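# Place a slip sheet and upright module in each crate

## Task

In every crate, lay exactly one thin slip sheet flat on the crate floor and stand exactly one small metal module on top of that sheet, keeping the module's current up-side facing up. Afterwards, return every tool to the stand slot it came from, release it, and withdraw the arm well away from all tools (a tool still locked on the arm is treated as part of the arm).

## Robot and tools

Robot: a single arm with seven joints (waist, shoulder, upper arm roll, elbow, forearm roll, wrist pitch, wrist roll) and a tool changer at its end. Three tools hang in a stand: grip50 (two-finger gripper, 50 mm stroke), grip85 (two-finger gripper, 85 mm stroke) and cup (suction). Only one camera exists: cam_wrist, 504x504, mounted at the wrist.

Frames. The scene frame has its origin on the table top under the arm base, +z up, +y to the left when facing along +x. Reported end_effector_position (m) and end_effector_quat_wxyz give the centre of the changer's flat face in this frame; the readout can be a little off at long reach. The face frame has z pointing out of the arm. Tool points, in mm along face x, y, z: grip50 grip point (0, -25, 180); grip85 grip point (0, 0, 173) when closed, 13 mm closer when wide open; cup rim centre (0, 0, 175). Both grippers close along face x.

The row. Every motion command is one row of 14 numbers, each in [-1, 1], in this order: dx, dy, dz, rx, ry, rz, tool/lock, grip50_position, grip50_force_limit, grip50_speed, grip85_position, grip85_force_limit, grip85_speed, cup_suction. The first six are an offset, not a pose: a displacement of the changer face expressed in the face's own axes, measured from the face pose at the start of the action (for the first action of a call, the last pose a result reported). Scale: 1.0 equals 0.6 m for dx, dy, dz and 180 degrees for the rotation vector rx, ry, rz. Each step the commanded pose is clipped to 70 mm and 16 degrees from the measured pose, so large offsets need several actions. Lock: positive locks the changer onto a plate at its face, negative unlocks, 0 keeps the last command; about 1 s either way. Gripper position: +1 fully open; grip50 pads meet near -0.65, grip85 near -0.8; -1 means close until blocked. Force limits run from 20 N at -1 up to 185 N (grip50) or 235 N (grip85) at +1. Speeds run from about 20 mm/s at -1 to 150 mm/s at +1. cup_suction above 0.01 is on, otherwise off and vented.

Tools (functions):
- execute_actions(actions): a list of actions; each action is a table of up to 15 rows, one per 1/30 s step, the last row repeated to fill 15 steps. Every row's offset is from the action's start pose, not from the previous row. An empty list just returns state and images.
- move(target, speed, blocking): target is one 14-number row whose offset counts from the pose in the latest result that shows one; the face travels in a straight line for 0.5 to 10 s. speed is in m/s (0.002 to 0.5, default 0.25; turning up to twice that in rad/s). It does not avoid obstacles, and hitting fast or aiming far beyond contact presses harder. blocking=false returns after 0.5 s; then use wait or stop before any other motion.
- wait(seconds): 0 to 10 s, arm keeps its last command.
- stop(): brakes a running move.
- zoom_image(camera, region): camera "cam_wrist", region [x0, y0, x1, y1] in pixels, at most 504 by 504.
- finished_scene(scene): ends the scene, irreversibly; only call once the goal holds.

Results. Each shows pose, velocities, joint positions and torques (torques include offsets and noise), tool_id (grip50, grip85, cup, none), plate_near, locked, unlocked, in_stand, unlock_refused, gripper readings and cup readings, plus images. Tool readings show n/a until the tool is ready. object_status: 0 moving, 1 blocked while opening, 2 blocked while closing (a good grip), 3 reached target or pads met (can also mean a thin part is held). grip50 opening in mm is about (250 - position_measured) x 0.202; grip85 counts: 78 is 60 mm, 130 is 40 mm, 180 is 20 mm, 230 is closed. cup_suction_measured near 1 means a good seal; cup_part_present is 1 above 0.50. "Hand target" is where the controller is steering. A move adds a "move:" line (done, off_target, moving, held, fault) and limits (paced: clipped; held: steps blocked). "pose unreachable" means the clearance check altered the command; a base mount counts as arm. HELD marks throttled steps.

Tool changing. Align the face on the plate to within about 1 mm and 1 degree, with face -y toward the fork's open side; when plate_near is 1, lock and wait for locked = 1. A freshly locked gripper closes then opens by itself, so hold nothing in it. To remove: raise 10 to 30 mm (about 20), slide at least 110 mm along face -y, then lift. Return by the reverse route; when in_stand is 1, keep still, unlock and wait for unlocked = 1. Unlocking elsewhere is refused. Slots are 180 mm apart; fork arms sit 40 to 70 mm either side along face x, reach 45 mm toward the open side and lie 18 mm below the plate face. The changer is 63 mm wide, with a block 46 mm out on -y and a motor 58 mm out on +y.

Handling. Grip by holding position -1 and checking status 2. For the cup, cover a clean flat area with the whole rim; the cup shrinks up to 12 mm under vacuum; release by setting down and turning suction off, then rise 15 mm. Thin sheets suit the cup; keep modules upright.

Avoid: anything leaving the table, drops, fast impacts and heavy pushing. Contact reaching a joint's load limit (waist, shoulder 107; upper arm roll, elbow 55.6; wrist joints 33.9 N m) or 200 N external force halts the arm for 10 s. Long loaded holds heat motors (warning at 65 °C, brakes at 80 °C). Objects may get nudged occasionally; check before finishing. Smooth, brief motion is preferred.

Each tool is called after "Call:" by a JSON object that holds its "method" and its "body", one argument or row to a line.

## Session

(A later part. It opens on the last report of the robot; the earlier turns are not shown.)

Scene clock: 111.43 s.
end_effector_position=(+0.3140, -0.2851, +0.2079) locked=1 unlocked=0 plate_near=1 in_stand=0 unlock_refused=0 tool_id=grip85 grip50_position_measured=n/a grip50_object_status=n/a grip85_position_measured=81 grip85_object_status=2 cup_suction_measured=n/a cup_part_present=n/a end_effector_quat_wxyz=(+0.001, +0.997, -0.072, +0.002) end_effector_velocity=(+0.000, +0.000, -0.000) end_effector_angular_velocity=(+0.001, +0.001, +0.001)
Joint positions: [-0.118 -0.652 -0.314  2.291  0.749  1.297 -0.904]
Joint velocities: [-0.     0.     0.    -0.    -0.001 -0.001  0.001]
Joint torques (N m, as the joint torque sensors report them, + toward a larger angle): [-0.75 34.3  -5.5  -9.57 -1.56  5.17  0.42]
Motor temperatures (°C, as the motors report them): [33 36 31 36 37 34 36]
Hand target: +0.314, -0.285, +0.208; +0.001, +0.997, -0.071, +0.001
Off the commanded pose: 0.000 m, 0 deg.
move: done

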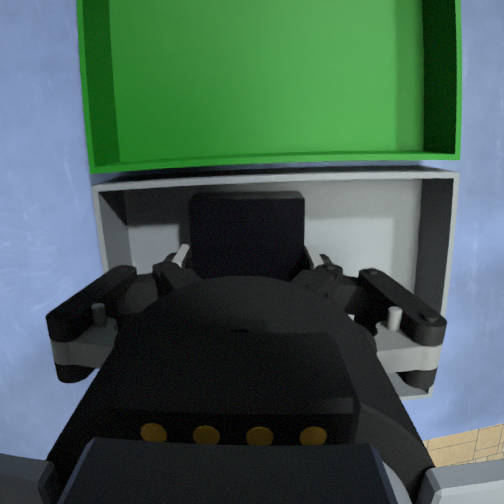

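Call:
{"method": "move", "body": {
  "target": [0,0,-0.11,0,0,0,0,1,0,0,-1,-0.3,0,0],
  "speed": 0.2
}}

Call:
{"method": "move", "body": {
  "target": [-0.105,-0.807,0,0,0,0,0,1,0,0,-1,-0.3,0,0],
  "speed": 0.3
}}

Call:
{"method": "move", "body": {
  "target": [0,0,0.088,0,0,0,0,1,0,0,-1,-0.3,0,0],
  "speed": 0.15
}}

Scene clock: 115.20 s.
end_effector_position=(+0.3138, -0.2850, +0.2738) locked=1 unlocked=0 plate_near=1 in_stand=0 unlock_refused=0 tool_id=grip85 grip50_position_measured=n/a grip50_object_status=n/a grip85_position_measured=81 grip85_object_status=2 cup_suction_measured=n/a cup_part_present=n/a end_effector_quat_wxyz=(+0.001, +0.997, -0.071, +0.002) end_effector_velocity=(-0.000, -0.000, +0.001) end_effector_angular_velocity=(-0.000, +0.002, -0.001)
Joint positions: [ 0.014 -0.427 -0.483  2.41   0.541  1.193 -0.743]
Joint velocities: [ 0.006  0.003 -0.007  0.003 -0.006 -0.003  0.005]
Joint torques (N m, as the joint torque sensors report them, + toward a larger angle): [  0.24  35.54  -6.26 -12.73  -2.53   5.16   1.34]
Motor temperatures (°C, as the motors report them): [33 36 31 36 37 34 36]
Hand target: +0.314, -0.285, +0.274; +0.001, +0.997, -0.072, +0.002
Off the commanded pose: 0.000 m, 0 deg.
move: done

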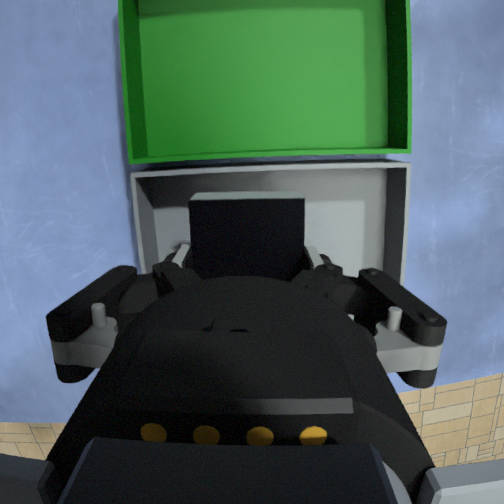

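Scene clock: 117.33 s.
end_effector_position=(+0.3198, +0.2042, +0.2723) locked=1 unlocked=0 plate_near=1 in_stand=0 unlock_refused=0 tool_id=grip85 grip50_position_measured=n/a grip50_object_status=n/a grip85_position_measured=81 grip85_object_status=2 cup_suction_measured=n/a cup_part_present=n/a end_effector_quat_wxyz=(-0.000, +0.997, -0.071, +0.001) end_effector_velocity=(+0.001, +0.002, -0.000) end_effector_angular_velocity=(-0.002, -0.001, -0.001)
Joint positions: [ 1.259 -0.378 -0.35   2.544  0.438  1.309  0.7  ]
Joint velocities: [ 0.004 -0.002 -0.004 -0.004 -0.002 -0.003  0.005]
Joint torques (N m, as the joint torque sensors report them, + toward a larger angle): [  0.32  31.04  -4.26 -12.88  -2.16   4.94   1.06]
Motor temperatures (°C, as the motors report them): [33 36 31 36 37 34 36]
Hand target: +0.320, +0.204, +0.272; +0.000, +0.997, -0.072, +0.001
Off the commanded pose: 0.001 m, 0 deg.
move: done

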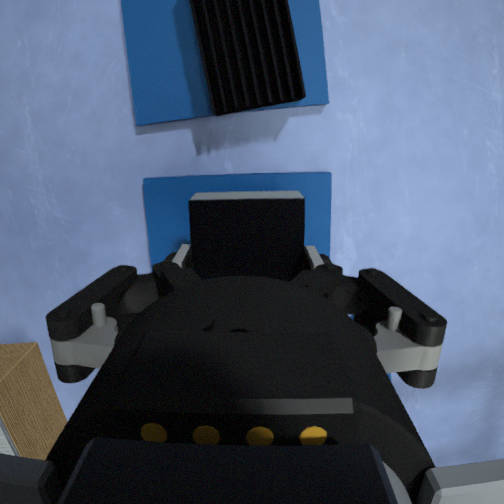

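Scene clock: 118.17 s.
end_effector_position=(+0.3198, +0.2041, +0.2195) locked=1 unlocked=0 plate_near=1 in_stand=0 unlock_refused=0 tool_id=grip85 grip50_position_measured=n/a grip50_object_status=n/a grip85_position_measured=81 grip85_object_status=2 cup_suction_measured=n/a cup_part_present=n/a end_effector_quat_wxyz=(+0.000, +0.997, -0.072, +0.000) end_effector_velocity=(+0.000, +0.001, -0.001) end_effector_angular_velocity=(+0.003, -0.001, +0.002)
Joint positions: [ 1.123 -0.588 -0.177  2.443  0.61   1.429  0.564]
Joint velocities: [-0.006 -0.004  0.007 -0.003  0.001  0.005 -0.003]
Joint torques (N m, as the joint torque sensors report them, + toward a larger angle): [-0.28 36.54 -2.96 -7.24 -0.1   6.37 -0.89]
Motor temperatures (°C, as the motors report them): [33 36 31 36 37 34 36]
Hand target: +0.320, +0.204, +0.219; -0.000, +0.997, -0.071, +0.001
Off the commanded pose: 0.000 m, 0 deg.
move: done

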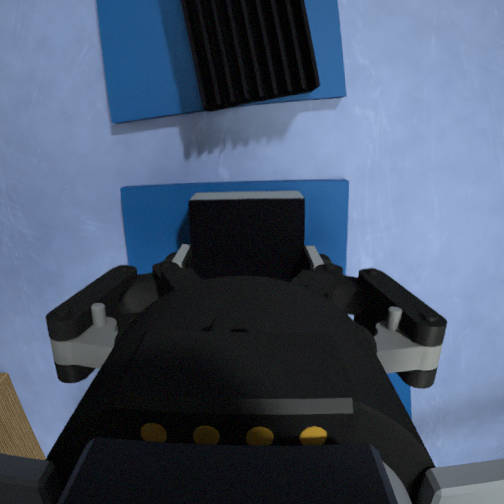

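Call:
{"method": "move", "body": {
  "target": [0,0.008,0.0065,0,0,0,0,1,0,0,-1,-0.3,0,0],
  "speed": 0.015
}}

Scene clock: 120.37 s.
end_effector_position=(+0.3191, +0.1994, +0.2157) locked=1 unlocked=0 plate_near=1 in_stand=0 unlock_refused=0 tool_id=grip85 grip50_position_measured=n/a grip50_object_status=n/a grip85_position_measured=81 grip85_object_status=2 cup_suction_measured=n/a cup_part_present=n/a end_effector_quat_wxyz=(+0.000, +0.997, -0.072, +0.000) end_effector_velocity=(-0.000, -0.000, -0.001) end_effector_angular_velocity=(+0.000, +0.000, +0.001)
Joint positions: [ 1.103 -0.601 -0.16   2.443  0.621  1.445  0.547]
Joint velocities: [-0.004 -0.002  0.004  0.     0.     0.003 -0.001]
Joint torques (N m, as the joint torque sensors report them, + toward a larger angle): [-1.31 36.81 -2.43 -6.58 -0.09  6.39 -0.46]
Motor temperatures (°C, as the motors report them): [33 36 31 36 37 34 36]
Hand target: +0.319, +0.199, +0.216; +0.000, +0.997, -0.072, +0.000
Off the commanded pose: 0.000 m, 0 deg.
move: done

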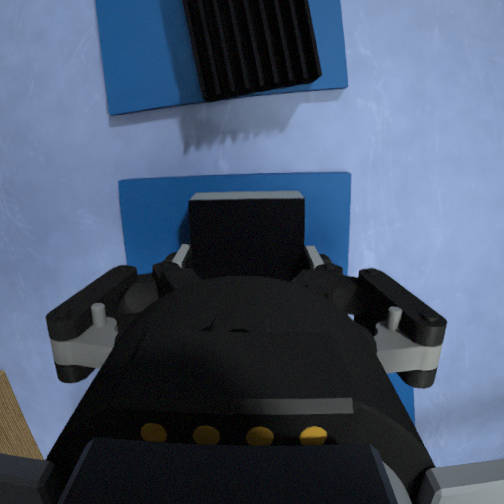

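Call:
{"method": "move", "body": {
  "target": [0,0,0.003,0,0,0,0,1,0,0,-1,-0.3,0,0],
  "speed": 0.01
}}

Scene clock: 123.43 s.
end_effector_position=(+0.3189, +0.1991, +0.2147) locked=1 unlocked=0 plate_near=1 in_stand=0 unlock_refused=0 tool_id=grip85 grip50_position_measured=n/a grip50_object_status=n/a grip85_position_measured=81 grip85_object_status=2 cup_suction_measured=n/a cup_part_present=n/a end_effector_quat_wxyz=(-0.000, +0.997, -0.072, +0.000) end_effector_velocity=(+0.000, +0.000, +0.000) end_effector_angular_velocity=(+0.001, -0.001, +0.001)
Joint positions: [ 1.098 -0.605 -0.154  2.441  0.624  1.449  0.545]
Joint velocities: [-0.001  0.     0.001 -0.    -0.001  0.001 -0.   ]
Joint torques (N m, as the joint torque sensors report them, + toward a larger angle): [ -1.46  21.05  -1.19 -12.7   -0.79   5.59  -0.13]
Motor temperatures (°C, as the motors report them): [33 36 31 36 37 34 36]
Hand target: +0.319, +0.199, +0.214; +0.000, +0.997, -0.072, +0.000
Off the commanded pose: 0.001 m, 0 deg.
move: done

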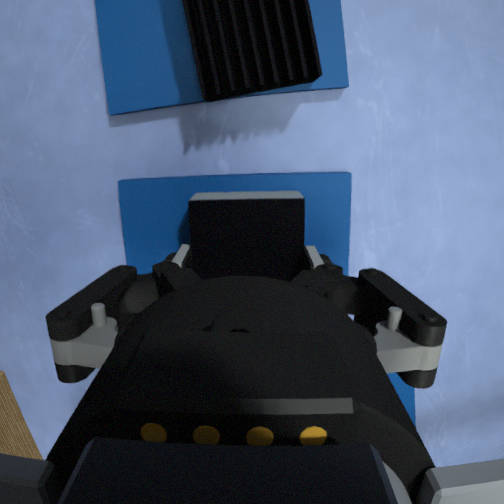

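Call:
{"method": "move", "body": {
  "target": [0,0,0,0,0,0,0,1,0,0,1,-0.3,0.5,0]
}}

Call:
{"method": "move", "body": {
  "target": [0,0,-0.1,0,0,0,0,1,0,0,1,-0.3,0.5,0]
}}

Call:
{"method": "move", "body": {
  "target": [0.3032,-0.0367,-0.182,0,0,-0.566,0,1,0,0,1,-0.3,0.5,0],
  "speed": 0.4
}}

Scene clock: 126.40 s.
end_effector_position=(+0.3189, +0.1992, +0.2146) locked=1 unlocked=0 plate_near=1 in_stand=0 unlock_refused=0 tool_id=grip85 grip50_position_measured=n/a grip50_object_status=n/a grip85_position_measured=3 grip85_object_status=3 cup_suction_measured=n/a cup_part_present=n/a end_effector_quat_wxyz=(-0.000, +0.997, -0.072, +0.000) end_effector_velocity=(+0.000, +0.000, +0.000) end_effector_angular_velocity=(+0.001, -0.001, -0.000)
Joint positions: [ 1.098 -0.605 -0.154  2.441  0.624  1.449  0.545]
Joint velocities: [ 0.     0.     0.     0.    -0.     0.001  0.   ]
Joint torques (N m, as the joint torque sensors report them, + toward a larger angle): [ 1.16 38.13 -3.25 -4.73 -0.62  5.34  0.3 ]
Motor temperatures (°C, as the motors report them): [33 36 31 36 37 34 36]
Hand target: +0.319, +0.199, +0.215; -0.000, +0.997, -0.072, +0.000
Off the commanded pose: 0.000 m, 0 deg.
move: done

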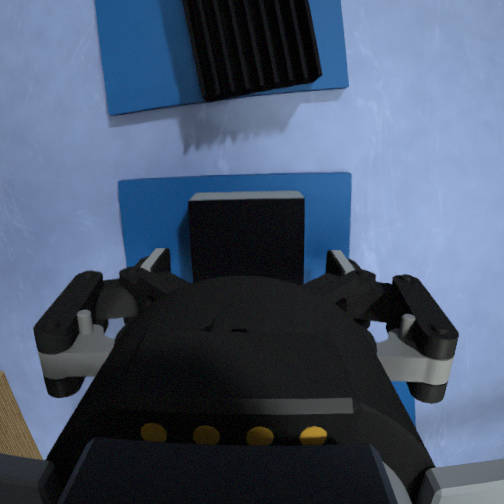

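Scene clock: 127.27 s.
end_effector_position=(+0.3189, +0.1993, +0.2746) locked=1 unlocked=0 plate_near=1 in_stand=0 unlock_refused=0 tool_id=grip85 grip50_position_measured=n/a grip50_object_status=n/a grip85_position_measured=3 grip85_object_status=3 cup_suction_measured=n/a cup_part_present=n/a end_effector_quat_wxyz=(-0.000, +0.997, -0.072, +0.001) end_effector_velocity=(+0.000, -0.001, +0.001) end_effector_angular_velocity=(-0.003, -0.001, -0.003)
Joint positions: [ 1.255 -0.364 -0.353  2.558  0.429  1.311  0.701]
Joint velocities: [ 0.008  0.004 -0.01   0.003 -0.007 -0.004  0.007]
Joint torques (N m, as the joint torque sensors report them, + toward a larger angle): [  1.92  33.52  -3.19 -10.76  -1.61   4.45   0.94]
Motor temperatures (°C, as the motors report them): [33 36 31 36 37 34 36]
Hand target: +0.319, +0.199, +0.275; -0.000, +0.997, -0.072, +0.000
Off the commanded pose: 0.000 m, 0 deg.
move: done

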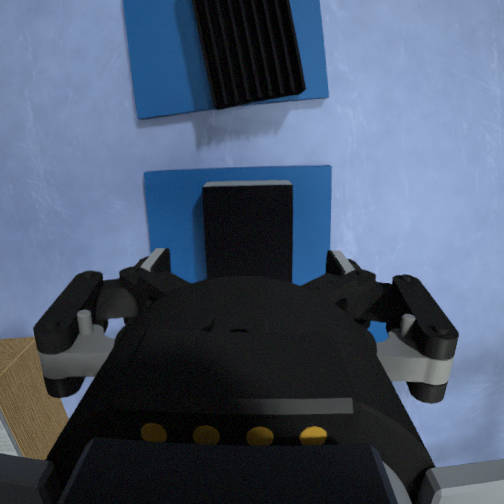

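Scene clock: 129.97 s.
end_effector_position=(+0.5021, +0.1945, +0.3849) locked=1 unlocked=0 plate_near=1 in_stand=0 unlock_refused=0 tool_id=grip85 grip50_position_measured=n/a grip50_object_status=n/a grip85_position_measured=3 grip85_object_status=3 cup_suction_measured=n/a cup_part_present=n/a end_effector_quat_wxyz=(+0.001, +0.685, +0.729, +0.001) end_effector_velocity=(+0.001, +0.000, +0.000) end_effector_angular_velocity=(+0.001, +0.001, +0.007)
Joint positions: [ 0.779 -0.282 -0.251  2.121  0.079  0.833 -1.103]
Joint velocities: [-0.002 -0.001  0.001 -0.004  0.002 -0.003 -0.009]
Joint torques (N m, as the joint torque sensors report them, + toward a larger angle): [ -1.53  42.62  -1.55 -28.62  -3.08   4.76  -0.38]
Motor temperatures (°C, as the motors report them): [33 36 31 36 37 34 36]
Hand target: +0.502, +0.195, +0.385; +0.001, +0.684, +0.729, +0.001
Off the commanded pose: 0.001 m, 0 deg.
move: done

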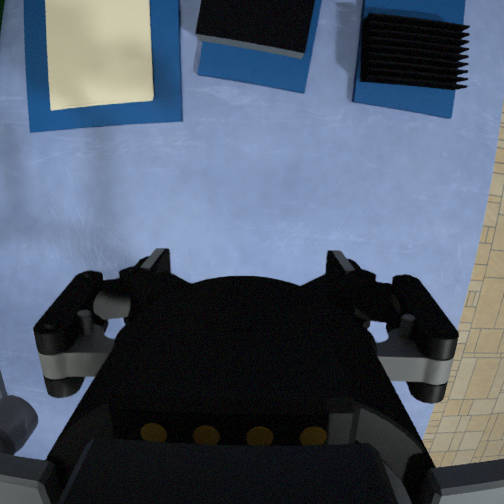

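Call:
{"method": "move", "body": {
  "target": [0.0004,0.2168,0,0,0,0,0,1,0,0,1,-0.3,0.5,0],
  "speed": 0.15
}}

Call:
{"method": "move", "body": {
  "target": [0,0,0.034,0,0,0,0,1,0,0,1,-0.3,0.5,0],
  "speed": 0.04
}}

Scene clock: 133.00 s.
end_effector_position=(+0.6318, +0.2028, +0.3855) locked=1 unlocked=0 plate_near=1 in_stand=0 unlock_refused=0 tool_id=grip85 grip50_position_measured=n/a grip50_object_status=n/a grip85_position_measured=3 grip85_object_status=3 cup_suction_measured=n/a cup_part_present=n/a end_effector_quat_wxyz=(+0.002, +0.685, +0.729, +0.001) end_effector_velocity=(+0.001, +0.000, +0.000) end_effector_angular_velocity=(+0.001, +0.001, -0.000)
Joint positions: [ 0.667 -0.545 -0.275  1.696  0.159  0.659 -1.249]
Joint velocities: [-0.002 -0.002  0.001 -0.004  0.001 -0.002 -0.   ]
Joint torques (N m, as the joint torque sensors report them, + toward a larger angle): [  0.29  57.34  -4.42 -31.58  -3.68   4.46  -0.59]
Motor temperatures (°C, as the motors report them): [33 36 31 36 37 34 36]
Hand target: +0.632, +0.203, +0.385; +0.001, +0.685, +0.729, +0.001
Off the commanded pose: 0.000 m, 0 deg.
move: done

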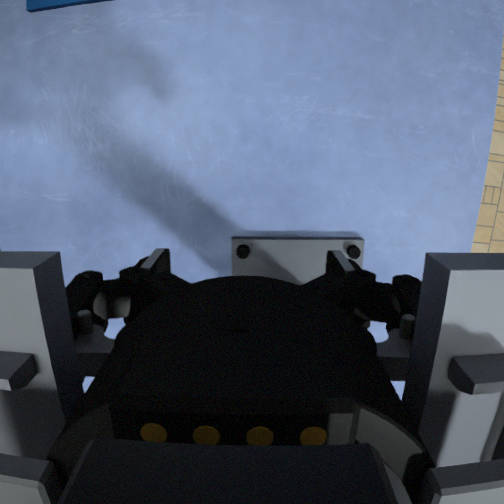

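Scene clock: 133.80 s.
end_effector_position=(+0.6318, +0.2029, +0.3654) locked=1 unlocked=0 plate_near=1 in_stand=1 unlock_refused=0 tool_id=grip85 grip50_position_measured=n/a grip50_object_status=n/a grip85_position_measured=3 grip85_object_status=3 cup_suction_measured=n/a cup_part_present=n/a end_effector_quat_wxyz=(+0.002, +0.685, +0.729, +0.001) end_effector_velocity=(-0.000, +0.000, -0.001) end_effector_angular_velocity=(-0.000, +0.001, +0.000)
Joint positions: [ 0.663 -0.578 -0.269  1.703  0.17   0.699 -1.256]
Joint velocities: [-0.    -0.001  0.001  0.     0.     0.    -0.   ]
Joint torques (N m, as the joint torque sensors report them, + toward a larger angle): [ -1.5   58.19  -5.49 -29.83  -3.73   6.25  -0.39]
Motor temperatures (°C, as the motors report them): [33 36 31 36 37 34 36]
Hand target: +0.632, +0.203, +0.365; +0.002, +0.685, +0.729, +0.001
Off the commanded pose: 0.000 m, 0 deg.
move: done

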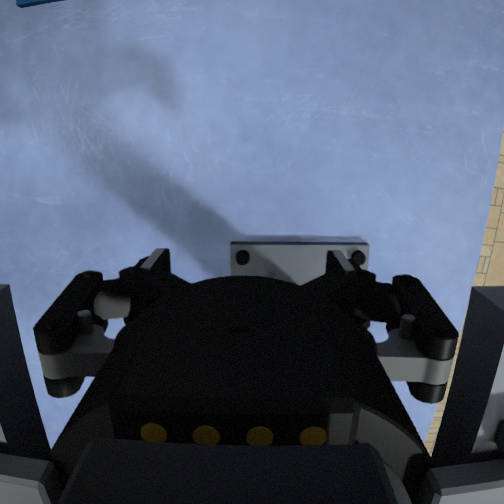

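Call:
{"method": "execute_actions", "body": {
  "actions": [
    [[0,0,0.002,0,0,0,0,1,0,0,1,0,0,0]],
    [[0,0,0,0,0,0,-1,1,0,0,1,0,0,0]],
    [[0,0,0,0,0,0,-1,1,0,0,1,0,0,0]],
    [[0,0,0,0,0,0,-1,1,0,0,1,0,0,0]]
  ]
}}

Scene clock: 137.50 s.
end_effector_position=(+0.6316, +0.2030, +0.3640) locked=0 unlocked=1 plate_near=1 in_stand=1 unlock_refused=0 tool_id=none grip50_position_measured=n/a grip50_object_status=n/a grip85_position_measured=n/a grip85_object_status=n/a cup_suction_measured=n/a cup_part_present=n/a end_effector_quat_wxyz=(+0.002, +0.685, +0.729, +0.000) end_effector_velocity=(-0.000, -0.000, +0.000) end_effector_angular_velocity=(+0.000, +0.000, +0.000)
Joint positions: [ 0.663 -0.58  -0.269  1.704  0.171  0.7   -1.256]
Joint velocities: [-0.  0.  0.  0.  0. -0. -0.]
Joint torques (N m, as the joint torque sensors report them, + toward a larger angle): [  0.34  51.83  -3.92 -24.86  -3.22   4.02   0.31]
Motor temperatures (°C, as the motors report them): [33 36 31 36 37 34 36]
Hand target: +0.632, +0.203, +0.364; +0.002, +0.685, +0.729, +0.000
Off the commanded pose: 0.000 m, 0 deg.
Step readings (end_effector_position; steps 1 to 15: 1st action; 16 to 30: 2nd action; 31 to 45: 3rd action; 46 to 60: 4th action):
0: (+0.6318, +0.2029, +0.3653)
1: (+0.6318, +0.2030, +0.3652)
2: (+0.6318, +0.2030, +0.3649)
4: (+0.6318, +0.2030, +0.3645)
8: (+0.6318, +0.2031, +0.3644)
15: (+0.6318, +0.2031, +0.3644)
16: (+0.6316, +0.2030, +0.3640)
17: (+0.6315, +0.2029, +0.3636)
19: (+0.6315, +0.2029, +0.3636)
23: (+0.6315, +0.2030, +0.3637)
30: (+0.6316, +0.2030, +0.3640)
31: (+0.6316, +0.2030, +0.3640)
32: (+0.6316, +0.2030, +0.3640)
34: (+0.6316, +0.2030, +0.3640)
38: (+0.6316, +0.2030, +0.3640)
45: (+0.6316, +0.2030, +0.3640)
46: (+0.6316, +0.2030, +0.3640)
47: (+0.6316, +0.2030, +0.3640)
49: (+0.6316, +0.2030, +0.3640)
53: (+0.6316, +0.2030, +0.3640)
60: end_effector_position above

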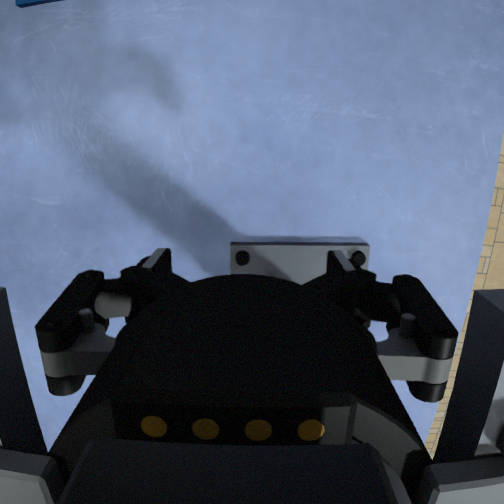

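Call:
{"method": "move", "body": {
  "target": [0,0,-0.05,0,0,0,0,1,0,0,1,0,0,0],
  "speed": 0.1
}}

Call:
{"method": "move", "body": {
  "target": [-0.3,0,0,0,0,0,0,1,0,0,1,0,0,0]
}}

Call:
{"method": "move", "body": {
  "target": [0,0,0.035,0,0,0,0,1,0,0,1,0,0,0],
  "speed": 0.05
}}

Scene clock: 140.00 s.
end_effector_position=(+0.6314, +0.2029, +0.3936) locked=0 unlocked=1 plate_near=0 in_stand=0 unlock_refused=0 tool_id=none grip50_position_measured=n/a grip50_object_status=n/a grip85_position_measured=n/a grip85_object_status=n/a cup_suction_measured=n/a cup_part_present=n/a end_effector_quat_wxyz=(+0.001, +0.685, +0.729, +0.001) end_effector_velocity=(+0.000, -0.000, +0.001) end_effector_angular_velocity=(-0.000, -0.000, +0.000)
Joint positions: [ 0.668 -0.532 -0.276  1.692  0.154  0.642 -1.246]
Joint velocities: [ 0.001  0.001 -0.001 -0.001 -0.    -0.002 -0.   ]
Joint torques (N m, as the joint torque sensors report them, + toward a larger angle): [  1.81  52.56  -4.63 -27.13  -3.9    3.18   1.05]
Motor temperatures (°C, as the motors report them): [33 36 31 36 37 34 36]
Hand target: +0.631, +0.203, +0.394; +0.002, +0.685, +0.729, +0.000
Off the commanded pose: 0.000 m, 0 deg.
move: done

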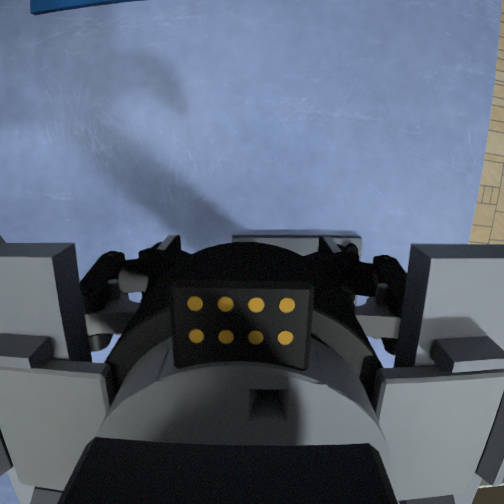

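Scene clock: 141.13 s.
end_effector_position=(+0.6427, +0.0233, +0.3941) locked=0 unlocked=1 plate_near=0 in_stand=0 unlock_refused=0 tool_id=none grip50_position_measured=n/a grip50_object_status=n/a grip85_position_measured=n/a grip85_object_status=n/a cup_suction_measured=n/a cup_part_present=n/a end_effector_quat_wxyz=(+0.002, +0.685, +0.729, +0.000) end_effector_velocity=(+0.000, -0.002, +0.000) end_effector_angular_velocity=(-0.000, +0.000, +0.001)
Joint positions: [ 0.451 -0.486 -0.332  1.769  0.179  0.668 -1.537]
Joint velocities: [-0.004 -0.     0.001 -0.001 -0.    -0.001 -0.004]
Joint torques (N m, as the joint torque sensors report them, + toward a larger angle): [ -1.49  47.28  -3.51 -26.47  -2.69   3.35  -0.43]
Motor temperatures (°C, as the motors report them): [33 36 31 36 37 34 36]
Hand target: +0.643, +0.023, +0.394; +0.002, +0.685, +0.729, +0.000
Off the commanded pose: 0.000 m, 0 deg.
move: done

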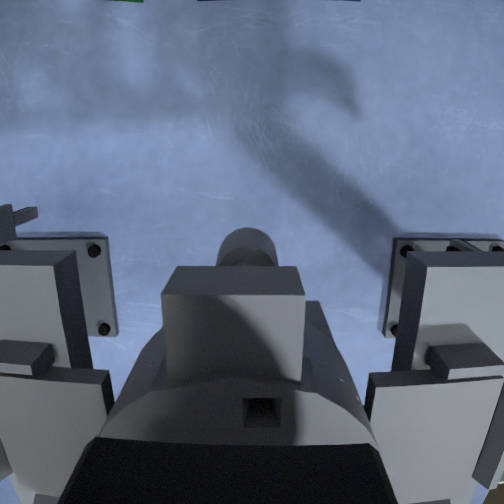

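Scene clock: 141.90 s.
end_effector_position=(+0.6429, +0.0233, +0.3734) locked=0 unlocked=1 plate_near=0 in_stand=0 unlock_refused=0 tool_id=none grip50_position_measured=n/a grip50_object_status=n/a grip85_position_measured=n/a grip85_object_status=n/a cup_suction_measured=n/a cup_part_present=n/a end_effector_quat_wxyz=(+0.002, +0.685, +0.729, +0.000) end_effector_velocity=(+0.000, +0.000, -0.001) end_effector_angular_velocity=(+0.001, -0.001, -0.001)
Joint positions: [ 0.446 -0.521 -0.325  1.776  0.194  0.71  -1.546]
Joint velocities: [-0.001 -0.002  0.001  0.     0.001  0.003 -0.   ]
Joint torques (N m, as the joint torque sensors report them, + toward a larger angle): [ -0.79  47.38  -4.28 -23.59  -2.68   4.51  -0.53]
Motor temperatures (°C, as the motors report them): [33 36 31 36 37 34 36]
Hand target: +0.643, +0.023, +0.373; +0.002, +0.685, +0.729, +0.000
Off the commanded pose: 0.000 m, 0 deg.
move: done

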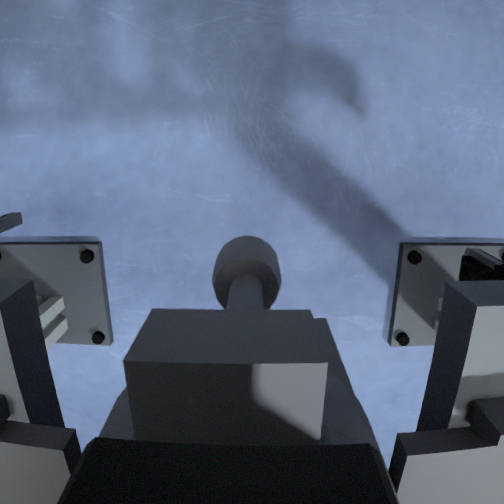

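Call:
{"method": "move", "body": {
  "target": [-0.0018,0.002,0.002,0,0,0,0,1,0,0,1,0,0,0],
  "speed": 0.02
}}

Call:
{"method": "move", "body": {
  "target": [0,0,0.012,0,0,0,0,1,0,0,1,0,0,0],
  "speed": 0.015
}}

Scene clock: 145.47 s.
end_effector_position=(+0.6441, +0.0223, +0.3722) locked=0 unlocked=1 plate_near=0 in_stand=0 unlock_refused=0 tool_id=none grip50_position_measured=n/a grip50_object_status=n/a grip85_position_measured=n/a grip85_object_status=n/a cup_suction_measured=n/a cup_part_present=n/a end_effector_quat_wxyz=(+0.002, +0.685, +0.729, +0.000) end_effector_velocity=(+0.000, -0.000, -0.000) end_effector_angular_velocity=(-0.000, +0.000, +0.000)
Joint positions: [ 0.443 -0.526 -0.325  1.773  0.195  0.71  -1.548]
Joint velocities: [-0.001 -0.     0.001 -0.001 -0.001 -0.001  0.   ]
Joint torques (N m, as the joint torque sensors report them, + toward a larger angle): [ -1.28  47.46  -3.83 -25.47  -2.59   4.55  -0.5 ]
Motor temperatures (°C, as the motors report them): [33 36 31 36 37 34 36]
Hand target: +0.644, +0.022, +0.372; +0.002, +0.685, +0.729, +0.000
Off the commanded pose: 0.000 m, 0 deg.
move: done

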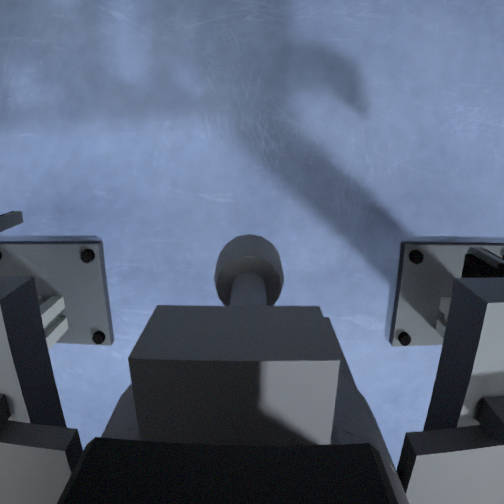

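Scene clock: 146.17 s.
end_effector_position=(+0.6443, +0.0224, +0.3655) locked=0 unlocked=1 plate_near=0 in_stand=1 unlock_refused=0 tool_id=none grip50_position_measured=n/a grip50_object_status=n/a grip85_position_measured=n/a grip85_object_status=n/a cup_suction_measured=n/a cup_part_present=n/a end_effector_quat_wxyz=(+0.002, +0.685, +0.729, +0.000) end_effector_velocity=(+0.000, +0.000, -0.001) end_effector_angular_velocity=(-0.001, +0.000, +0.001)
Joint positions: [ 0.441 -0.538 -0.322  1.774  0.2    0.724 -1.551]
Joint velocities: [-0.001 -0.001  0.001 -0.    -0.001  0.001 -0.   ]
Joint torques (N m, as the joint torque sensors report them, + toward a larger angle): [  0.09  47.98  -3.59 -22.07  -2.4    3.92  -0.64]
Motor temperatures (°C, as the motors report them): [33 36 31 36 37 34 36]
Hand target: +0.644, +0.022, +0.365; +0.002, +0.685, +0.729, +0.000
Off the commanded pose: 0.001 m, 0 deg.
move: done

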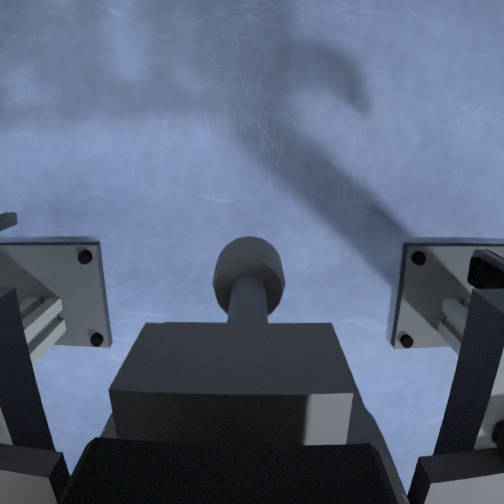

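Call:
{"method": "execute_actions", "body": {
  "actions": [
    [[0,0,0.0035,0,0,0,0,1,0,0,1,0,0,0]],
    [[0,0,0,0,0,0,1,1,0,0,1,0,0,0]],
    [[0,0,0,0,0,0,1,1,0,0,1,0,0,0]],
    [[0,0,0,0,0,0,1,1,0,0,1,0,0,0]]
  ]
}}

Scene clock: 149.33 s.
end_effector_position=(+0.6445, +0.0224, +0.3636) locked=1 unlocked=0 plate_near=1 in_stand=1 unlock_refused=0 tool_id=cup grip50_position_measured=n/a grip50_object_status=n/a grip85_position_measured=n/a grip85_object_status=n/a cup_suction_measured=n/a cup_part_present=n/a end_effector_quat_wxyz=(+0.002, +0.685, +0.729, +0.000) end_effector_velocity=(-0.000, -0.000, -0.000) end_effector_angular_velocity=(+0.000, +0.001, -0.001)
Joint positions: [ 0.44  -0.541 -0.321  1.774  0.201  0.728 -1.551]
Joint velocities: [-0.    -0.    -0.    -0.     0.    -0.001  0.   ]
Joint torques (N m, as the joint torque sensors report them, + toward a larger angle): [  0.26  53.8   -5.58 -27.14  -3.61   4.83   0.21]
Motor temperatures (°C, as the motors report them): [33 36 31 36 37 34 36]
Hand target: +0.644, +0.022, +0.364; +0.002, +0.685, +0.729, +0.000
Off the commanded pose: 0.000 m, 0 deg.
Step readings (end_effector_position; steps 1 to 15: 1st action; 16 to 30: 2nd action; 31 to 45: 3rd action; 46 to 60: 4th action):
0: (+0.6443, +0.0224, +0.3655)
1: (+0.6444, +0.0224, +0.3653)
2: (+0.6445, +0.0224, +0.3648)
4: (+0.6445, +0.0224, +0.3641)
8: (+0.6445, +0.0224, +0.3639)
15: (+0.6445, +0.0224, +0.3639)
16: (+0.6445, +0.0224, +0.3639)
17: (+0.6445, +0.0224, +0.3639)
19: (+0.6445, +0.0224, +0.3639)
23: (+0.6445, +0.0224, +0.3639)
30: (+0.6445, +0.0224, +0.3638)
31: (+0.6445, +0.0224, +0.3637)
32: (+0.6445, +0.0224, +0.3637)
34: (+0.6444, +0.0224, +0.3636)
38: (+0.6444, +0.0224, +0.3634)
45: (+0.6445, +0.0224, +0.3636)
46: (+0.6445, +0.0224, +0.3636)
47: (+0.6445, +0.0224, +0.3636)
49: (+0.6445, +0.0224, +0.3636)
53: (+0.6445, +0.0224, +0.3636)
60: end_effector_position above

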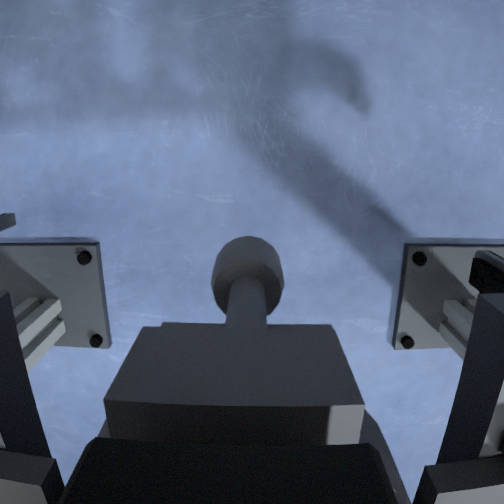

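Call:
{"method": "move", "body": {
  "target": [0,0,-0.0333,0,0,0,0,1,0,0,1,0,0,0],
  "speed": 0.1
}}

Call:
{"method": "move", "body": {
  "target": [0,-0.2167,0,0,0,0,0,1,0,0,1,0,0,0]
}}

Call:
{"method": "move", "body": {
  "target": [0.04,-0.298,0.17,0,0,0.489,0,1,0,0,1,0,0,0],
  "speed": 0.4
}}

Scene clock: 153.67 s.
end_effector_position=(+0.6443, +0.0224, +0.3833) locked=1 unlocked=0 plate_near=1 in_stand=0 unlock_refused=0 tool_id=cup grip50_position_measured=n/a grip50_object_status=n/a grip85_position_measured=n/a grip85_object_status=n/a cup_suction_measured=0.00 cup_part_present=0 end_effector_quat_wxyz=(+0.002, +0.685, +0.729, +0.000) end_effector_velocity=(-0.000, -0.000, +0.001) end_effector_angular_velocity=(-0.000, +0.001, +0.000)
Joint positions: [ 0.446 -0.507 -0.328  1.769  0.186  0.689 -1.543]
Joint velocities: [ 0.001  0.001 -0.001 -0.    -0.    -0.002  0.   ]
Joint torques (N m, as the joint torque sensors report them, + toward a larger angle): [  2.    54.86  -5.65 -29.2   -4.43   4.12   1.06]
Motor temperatures (°C, as the motors report them): [33 37 32 37 37 34 36]
Hand target: +0.644, +0.022, +0.384; +0.002, +0.685, +0.729, +0.000
Off the commanded pose: 0.000 m, 0 deg.
move: done

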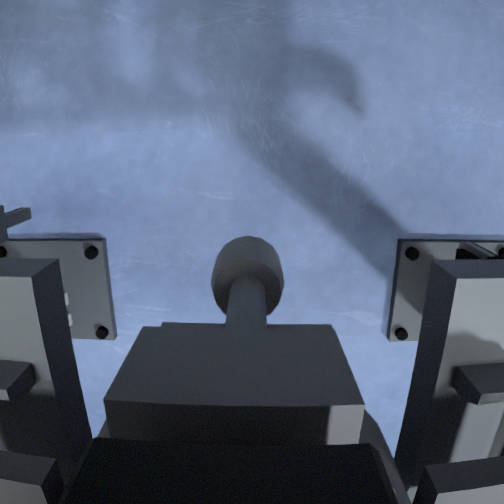

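Scene clock: 154.70 s.
end_effector_position=(+0.5147, +0.0144, +0.3827) locked=1 unlocked=0 plate_near=1 in_stand=0 unlock_refused=0 tool_id=cup grip50_position_measured=n/a grip50_object_status=n/a grip85_position_measured=n/a grip85_object_status=n/a cup_suction_measured=0.00 cup_part_present=0 end_effector_quat_wxyz=(+0.002, +0.685, +0.729, +0.000) end_effector_velocity=(-0.001, -0.000, +0.000) end_effector_angular_velocity=(-0.001, -0.000, -0.001)
Joint positions: [ 0.52  -0.227 -0.326  2.207  0.09   0.864 -1.448]
Joint velocities: [ 0.001  0.003 -0.     0.004 -0.002  0.001  0.003]
Joint torques (N m, as the joint torque sensors report them, + toward a larger angle): [  1.25  38.92  -2.4  -24.76  -4.03   5.62   0.95]
Motor temperatures (°C, as the motors report them): [33 37 32 37 37 34 36]
Hand target: +0.515, +0.014, +0.383; +0.002, +0.685, +0.729, +0.000
Off the commanded pose: 0.000 m, 0 deg.
move: done

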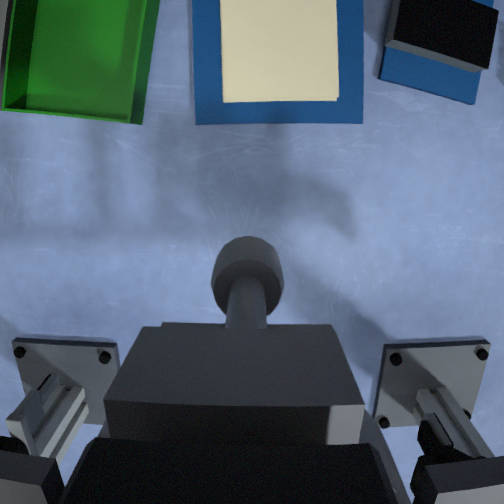

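Scene clock: 157.10 s.
end_effector_position=(+0.3352, +0.0274, +0.2796) locked=1 unlocked=0 plate_near=1 in_stand=0 unlock_refused=0 tool_id=cup grip50_position_measured=n/a grip50_object_status=n/a grip85_position_measured=n/a grip85_object_status=n/a cup_suction_measured=0.00 cup_part_present=0 end_effector_quat_wxyz=(+0.000, +0.999, +0.049, +0.001) end_effector_velocity=(-0.000, +0.000, -0.000) end_effector_angular_velocity=(+0.000, -0.003, -0.007)
Joint positions: [ 0.826 -0.288 -0.344  2.68   0.424  1.375  0.031]
Joint velocities: [ 0.001 -0.002  0.002  0.     0.006  0.005  0.004]
Joint torques (N m, as the joint torque sensors report them, + toward a larger angle): [ 0.33 24.08 -0.99 -8.09 -0.12  5.59  0.98]
Motor temperatures (°C, as the motors report them): [33 37 32 37 37 34 36]
Hand target: +0.335, +0.027, +0.280; +0.001, +0.999, +0.049, +0.001
Off the commanded pose: 0.001 m, 0 deg.
move: done

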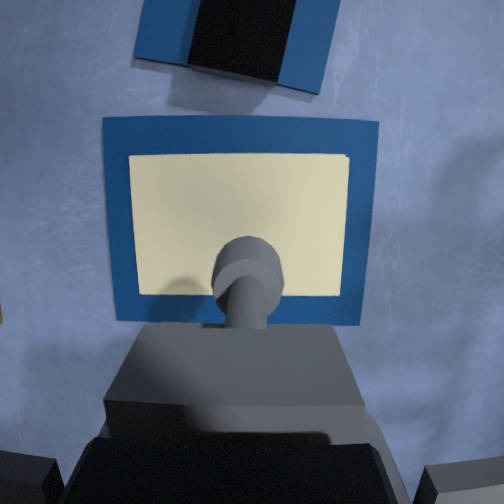

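Call:
{"method": "move", "body": {
  "target": [-0.0115,-0.003,0.135,0,0,0,0,1,0,0,1,0,0,0],
  "speed": 0.2
}}

Scene clock: 160.17 s.
end_effector_position=(+0.3284, +0.0284, +0.1986) locked=1 unlocked=0 plate_near=1 in_stand=0 unlock_refused=0 tool_id=cup grip50_position_measured=n/a grip50_object_status=n/a grip85_position_measured=n/a grip85_object_status=n/a cup_suction_measured=0.00 cup_part_present=0 end_effector_quat_wxyz=(+0.001, +0.999, +0.049, +0.001) end_effector_velocity=(+0.000, +0.000, -0.001) end_effector_angular_velocity=(+0.005, -0.004, +0.001)
Joint positions: [ 0.554 -0.661  0.005  2.493  0.752  1.599 -0.241]
Joint velocities: [-0.013 -0.003  0.012 -0.004  0.003  0.009 -0.007]
Joint torques (N m, as the joint torque sensors report them, + toward a larger angle): [ 0.08 33.07  0.8  -2.4   1.13  5.41 -0.72]
Motor temperatures (°C, as the motors report them): [33 36 31 36 37 34 36]
Hand target: +0.329, +0.028, +0.198; +0.000, +0.999, +0.049, +0.001
Off the commanded pose: 0.000 m, 0 deg.
move: done

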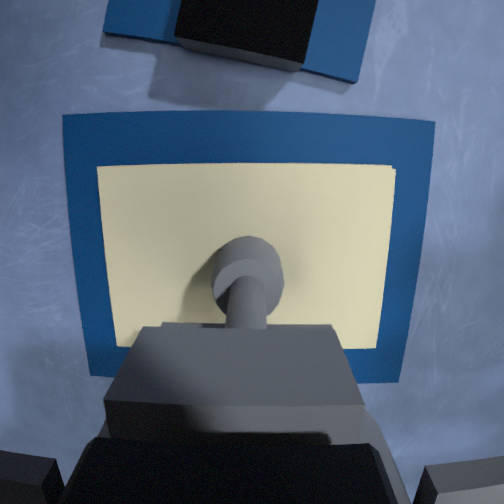

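Call:
{"method": "move", "body": {
  "target": [-0.001,0,0.017,0,0,0,0,1,0,0,1,0,0,1],
  "speed": 0.02
}}

Scene clock: 162.53 s.
end_effector_position=(+0.3278, +0.0283, +0.1885) locked=1 unlocked=0 plate_near=1 in_stand=0 unlock_refused=0 tool_id=cup grip50_position_measured=n/a grip50_object_status=n/a grip85_position_measured=n/a grip85_object_status=n/a cup_suction_measured=0.89 cup_part_present=1 end_effector_quat_wxyz=(+0.001, +0.999, +0.049, +0.001) end_effector_velocity=(+0.000, +0.000, -0.001) end_effector_angular_velocity=(+0.000, -0.001, +0.001)
Joint positions: [ 0.523 -0.702  0.037  2.472  0.765  1.628 -0.261]
Joint velocities: [-0.005 -0.005  0.005 -0.002 -0.001  0.005 -0.001]
Joint torques (N m, as the joint torque sensors report them, + toward a larger angle): [-0.77 34.93  0.32 -0.96  0.87  5.93 -0.6 ]
Motor temperatures (°C, as the motors report them): [33 36 31 36 37 34 36]
Hand target: +0.328, +0.028, +0.188; +0.001, +0.999, +0.049, +0.001
Off the commanded pose: 0.000 m, 0 deg.
move: done

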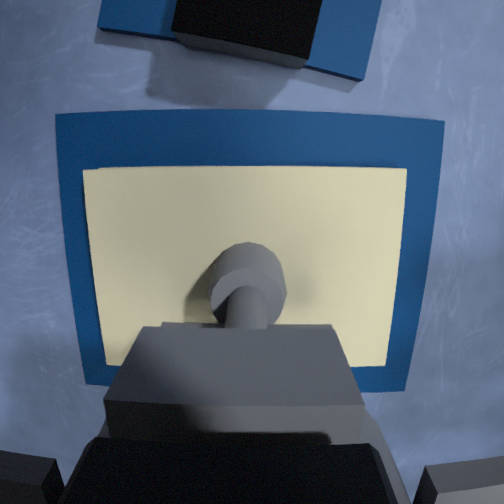

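Call:
{"method": "move", "body": {
  "target": [0,0,-0.09,0,0,0,0,1,0,0,1,0,0,1],
  "speed": 0.15
}}

Call:
{"method": "move", "body": {
  "target": [-0.054,0.5355,0,0,0,0.067,0,1,0,0,1,0,0,1]
}}

Scene clock: 167.17 s.
end_effector_position=(+0.3277, +0.0285, +0.2424) locked=1 unlocked=0 plate_near=1 in_stand=0 unlock_refused=0 tool_id=cup grip50_position_measured=n/a grip50_object_status=n/a grip85_position_measured=n/a grip85_object_status=n/a cup_suction_measured=0.99 cup_part_present=1 end_effector_quat_wxyz=(+0.000, +0.999, +0.049, +0.001) end_effector_velocity=(+0.000, -0.000, +0.001) end_effector_angular_velocity=(-0.003, +0.002, -0.000)
Joint positions: [ 0.699 -0.469 -0.153  2.597  0.638  1.482 -0.121]
Joint velocities: [ 0.01   0.004 -0.012  0.003 -0.006 -0.007  0.006]
Joint torques (N m, as the joint torque sensors report them, + toward a larger angle): [ 1.75 30.9  -2.32 -3.51 -0.8   3.82  0.68]
Motor temperatures (°C, as the motors report them): [33 36 31 36 37 34 36]
Hand target: +0.328, +0.028, +0.243; +0.001, +0.999, +0.049, +0.001
Off the commanded pose: 0.000 m, 0 deg.
move: done

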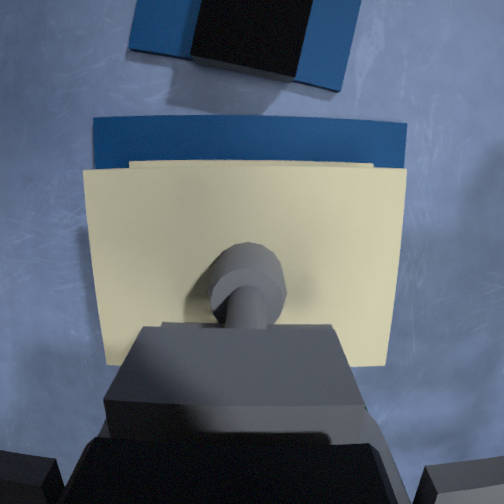

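Scene clock: 168.93 s.
end_effector_position=(+0.3271, -0.2954, +0.2439) locked=1 unlocked=0 plate_near=1 in_stand=0 unlock_refused=0 tool_id=cup grip50_position_measured=n/a grip50_object_status=n/a grip85_position_measured=n/a grip85_object_status=n/a cup_suction_measured=0.99 cup_part_present=1 end_effector_quat_wxyz=(+0.002, +0.998, -0.056, +0.002) end_effector_velocity=(+0.000, -0.001, -0.000) end_effector_angular_velocity=(+0.002, -0.000, -0.002)
Joint positions: [-0.139 -0.536 -0.325  2.334  0.537  1.254 -0.768]
Joint velocities: [-0.005 -0.002  0.002 -0.003  0.001 -0.002 -0.001]
Joint torques (N m, as the joint torque sensors report them, + toward a larger angle): [ -0.88  36.9   -4.21 -12.15  -1.14   4.28  -0.31]
Motor temperatures (°C, as the motors report them): [33 36 31 36 37 34 36]
Hand target: +0.327, -0.295, +0.244; +0.001, +0.998, -0.056, +0.002
Off the commanded pose: 0.002 m, 0 deg.
move: done

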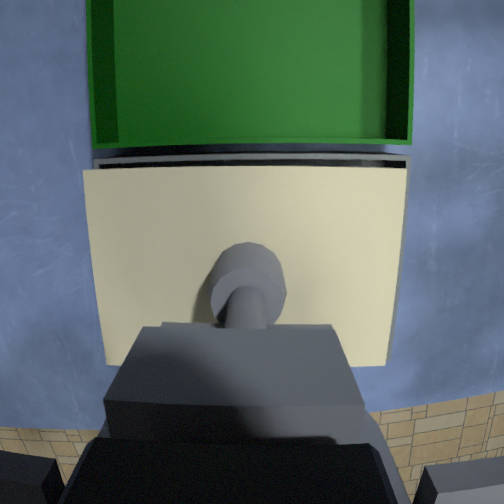

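Call:
{"method": "move", "body": {
  "target": [0.006,-0.006,0.038,0,0,-0.002,0,1,0,0,1,0,0,1],
  "speed": 0.08
}}

Scene clock: 172.93 s.
end_effector_position=(+0.3311, -0.2923, +0.2212) locked=1 unlocked=0 plate_near=1 in_stand=0 unlock_refused=0 tool_id=cup grip50_position_measured=n/a grip50_object_status=n/a grip85_position_measured=n/a grip85_object_status=n/a cup_suction_measured=0.99 cup_part_present=1 end_effector_quat_wxyz=(+0.001, +0.999, -0.053, +0.002) end_effector_velocity=(+0.000, +0.000, -0.001) end_effector_angular_velocity=(+0.000, -0.000, +0.001)
Joint positions: [-0.17  -0.61  -0.271  2.298  0.583  1.296 -0.8  ]
Joint velocities: [-0.003 -0.003  0.004 -0.002  0.     0.002 -0.001]
Joint torques (N m, as the joint torque sensors report them, + toward a larger angle): [ -2.09  39.16  -3.81 -10.61  -0.8    5.61  -0.47]
Motor temperatures (°C, as the motors report them): [33 36 31 36 37 34 36]
Hand target: +0.331, -0.292, +0.221; +0.002, +0.999, -0.053, +0.002
Off the commanded pose: 0.000 m, 0 deg.
move: done

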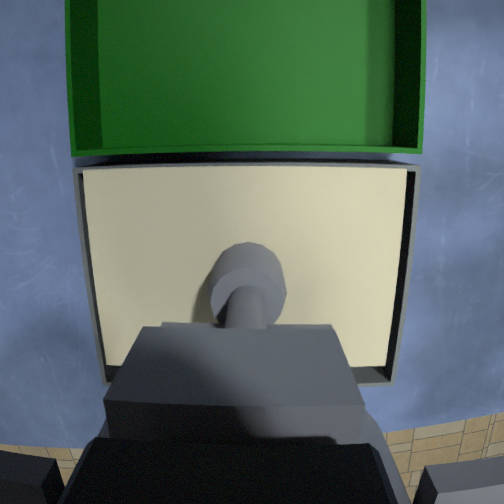

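Call:
{"method": "move", "body": {
  "target": [0.002,0.008,0.008,0,0,0,0,1,0,0,1,0,0,1],
  "speed": 0.03
}}

Scene clock: 175.23 s.
end_effector_position=(+0.3317, -0.2971, +0.2165) locked=1 unlocked=0 plate_near=1 in_stand=0 unlock_refused=0 tool_id=cup grip50_position_measured=n/a grip50_object_status=n/a grip85_position_measured=n/a grip85_object_status=n/a cup_suction_measured=0.99 cup_part_present=1 end_effector_quat_wxyz=(+0.001, +0.999, -0.053, +0.001) end_effector_velocity=(+0.000, -0.001, -0.000) end_effector_angular_velocity=(-0.000, -0.000, -0.001)
Joint positions: [-0.188 -0.627 -0.263  2.282  0.586  1.298 -0.811]
Joint velocities: [-0.003 -0.002  0.002 -0.002 -0.     0.001 -0.   ]
Joint torques (N m, as the joint torque sensors report them, + toward a larger angle): [ -1.65  39.22  -4.5  -11.03  -0.73   5.5   -0.54]
Motor temperatures (°C, as the motors report them): [33 36 31 36 37 34 36]
Hand target: +0.332, -0.297, +0.216; +0.001, +0.999, -0.053, +0.002
Off the commanded pose: 0.000 m, 0 deg.
move: done

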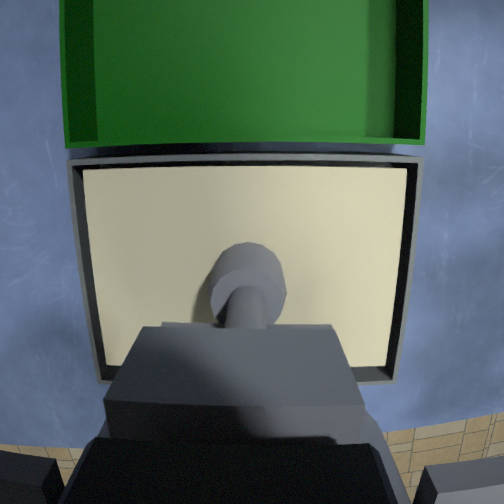

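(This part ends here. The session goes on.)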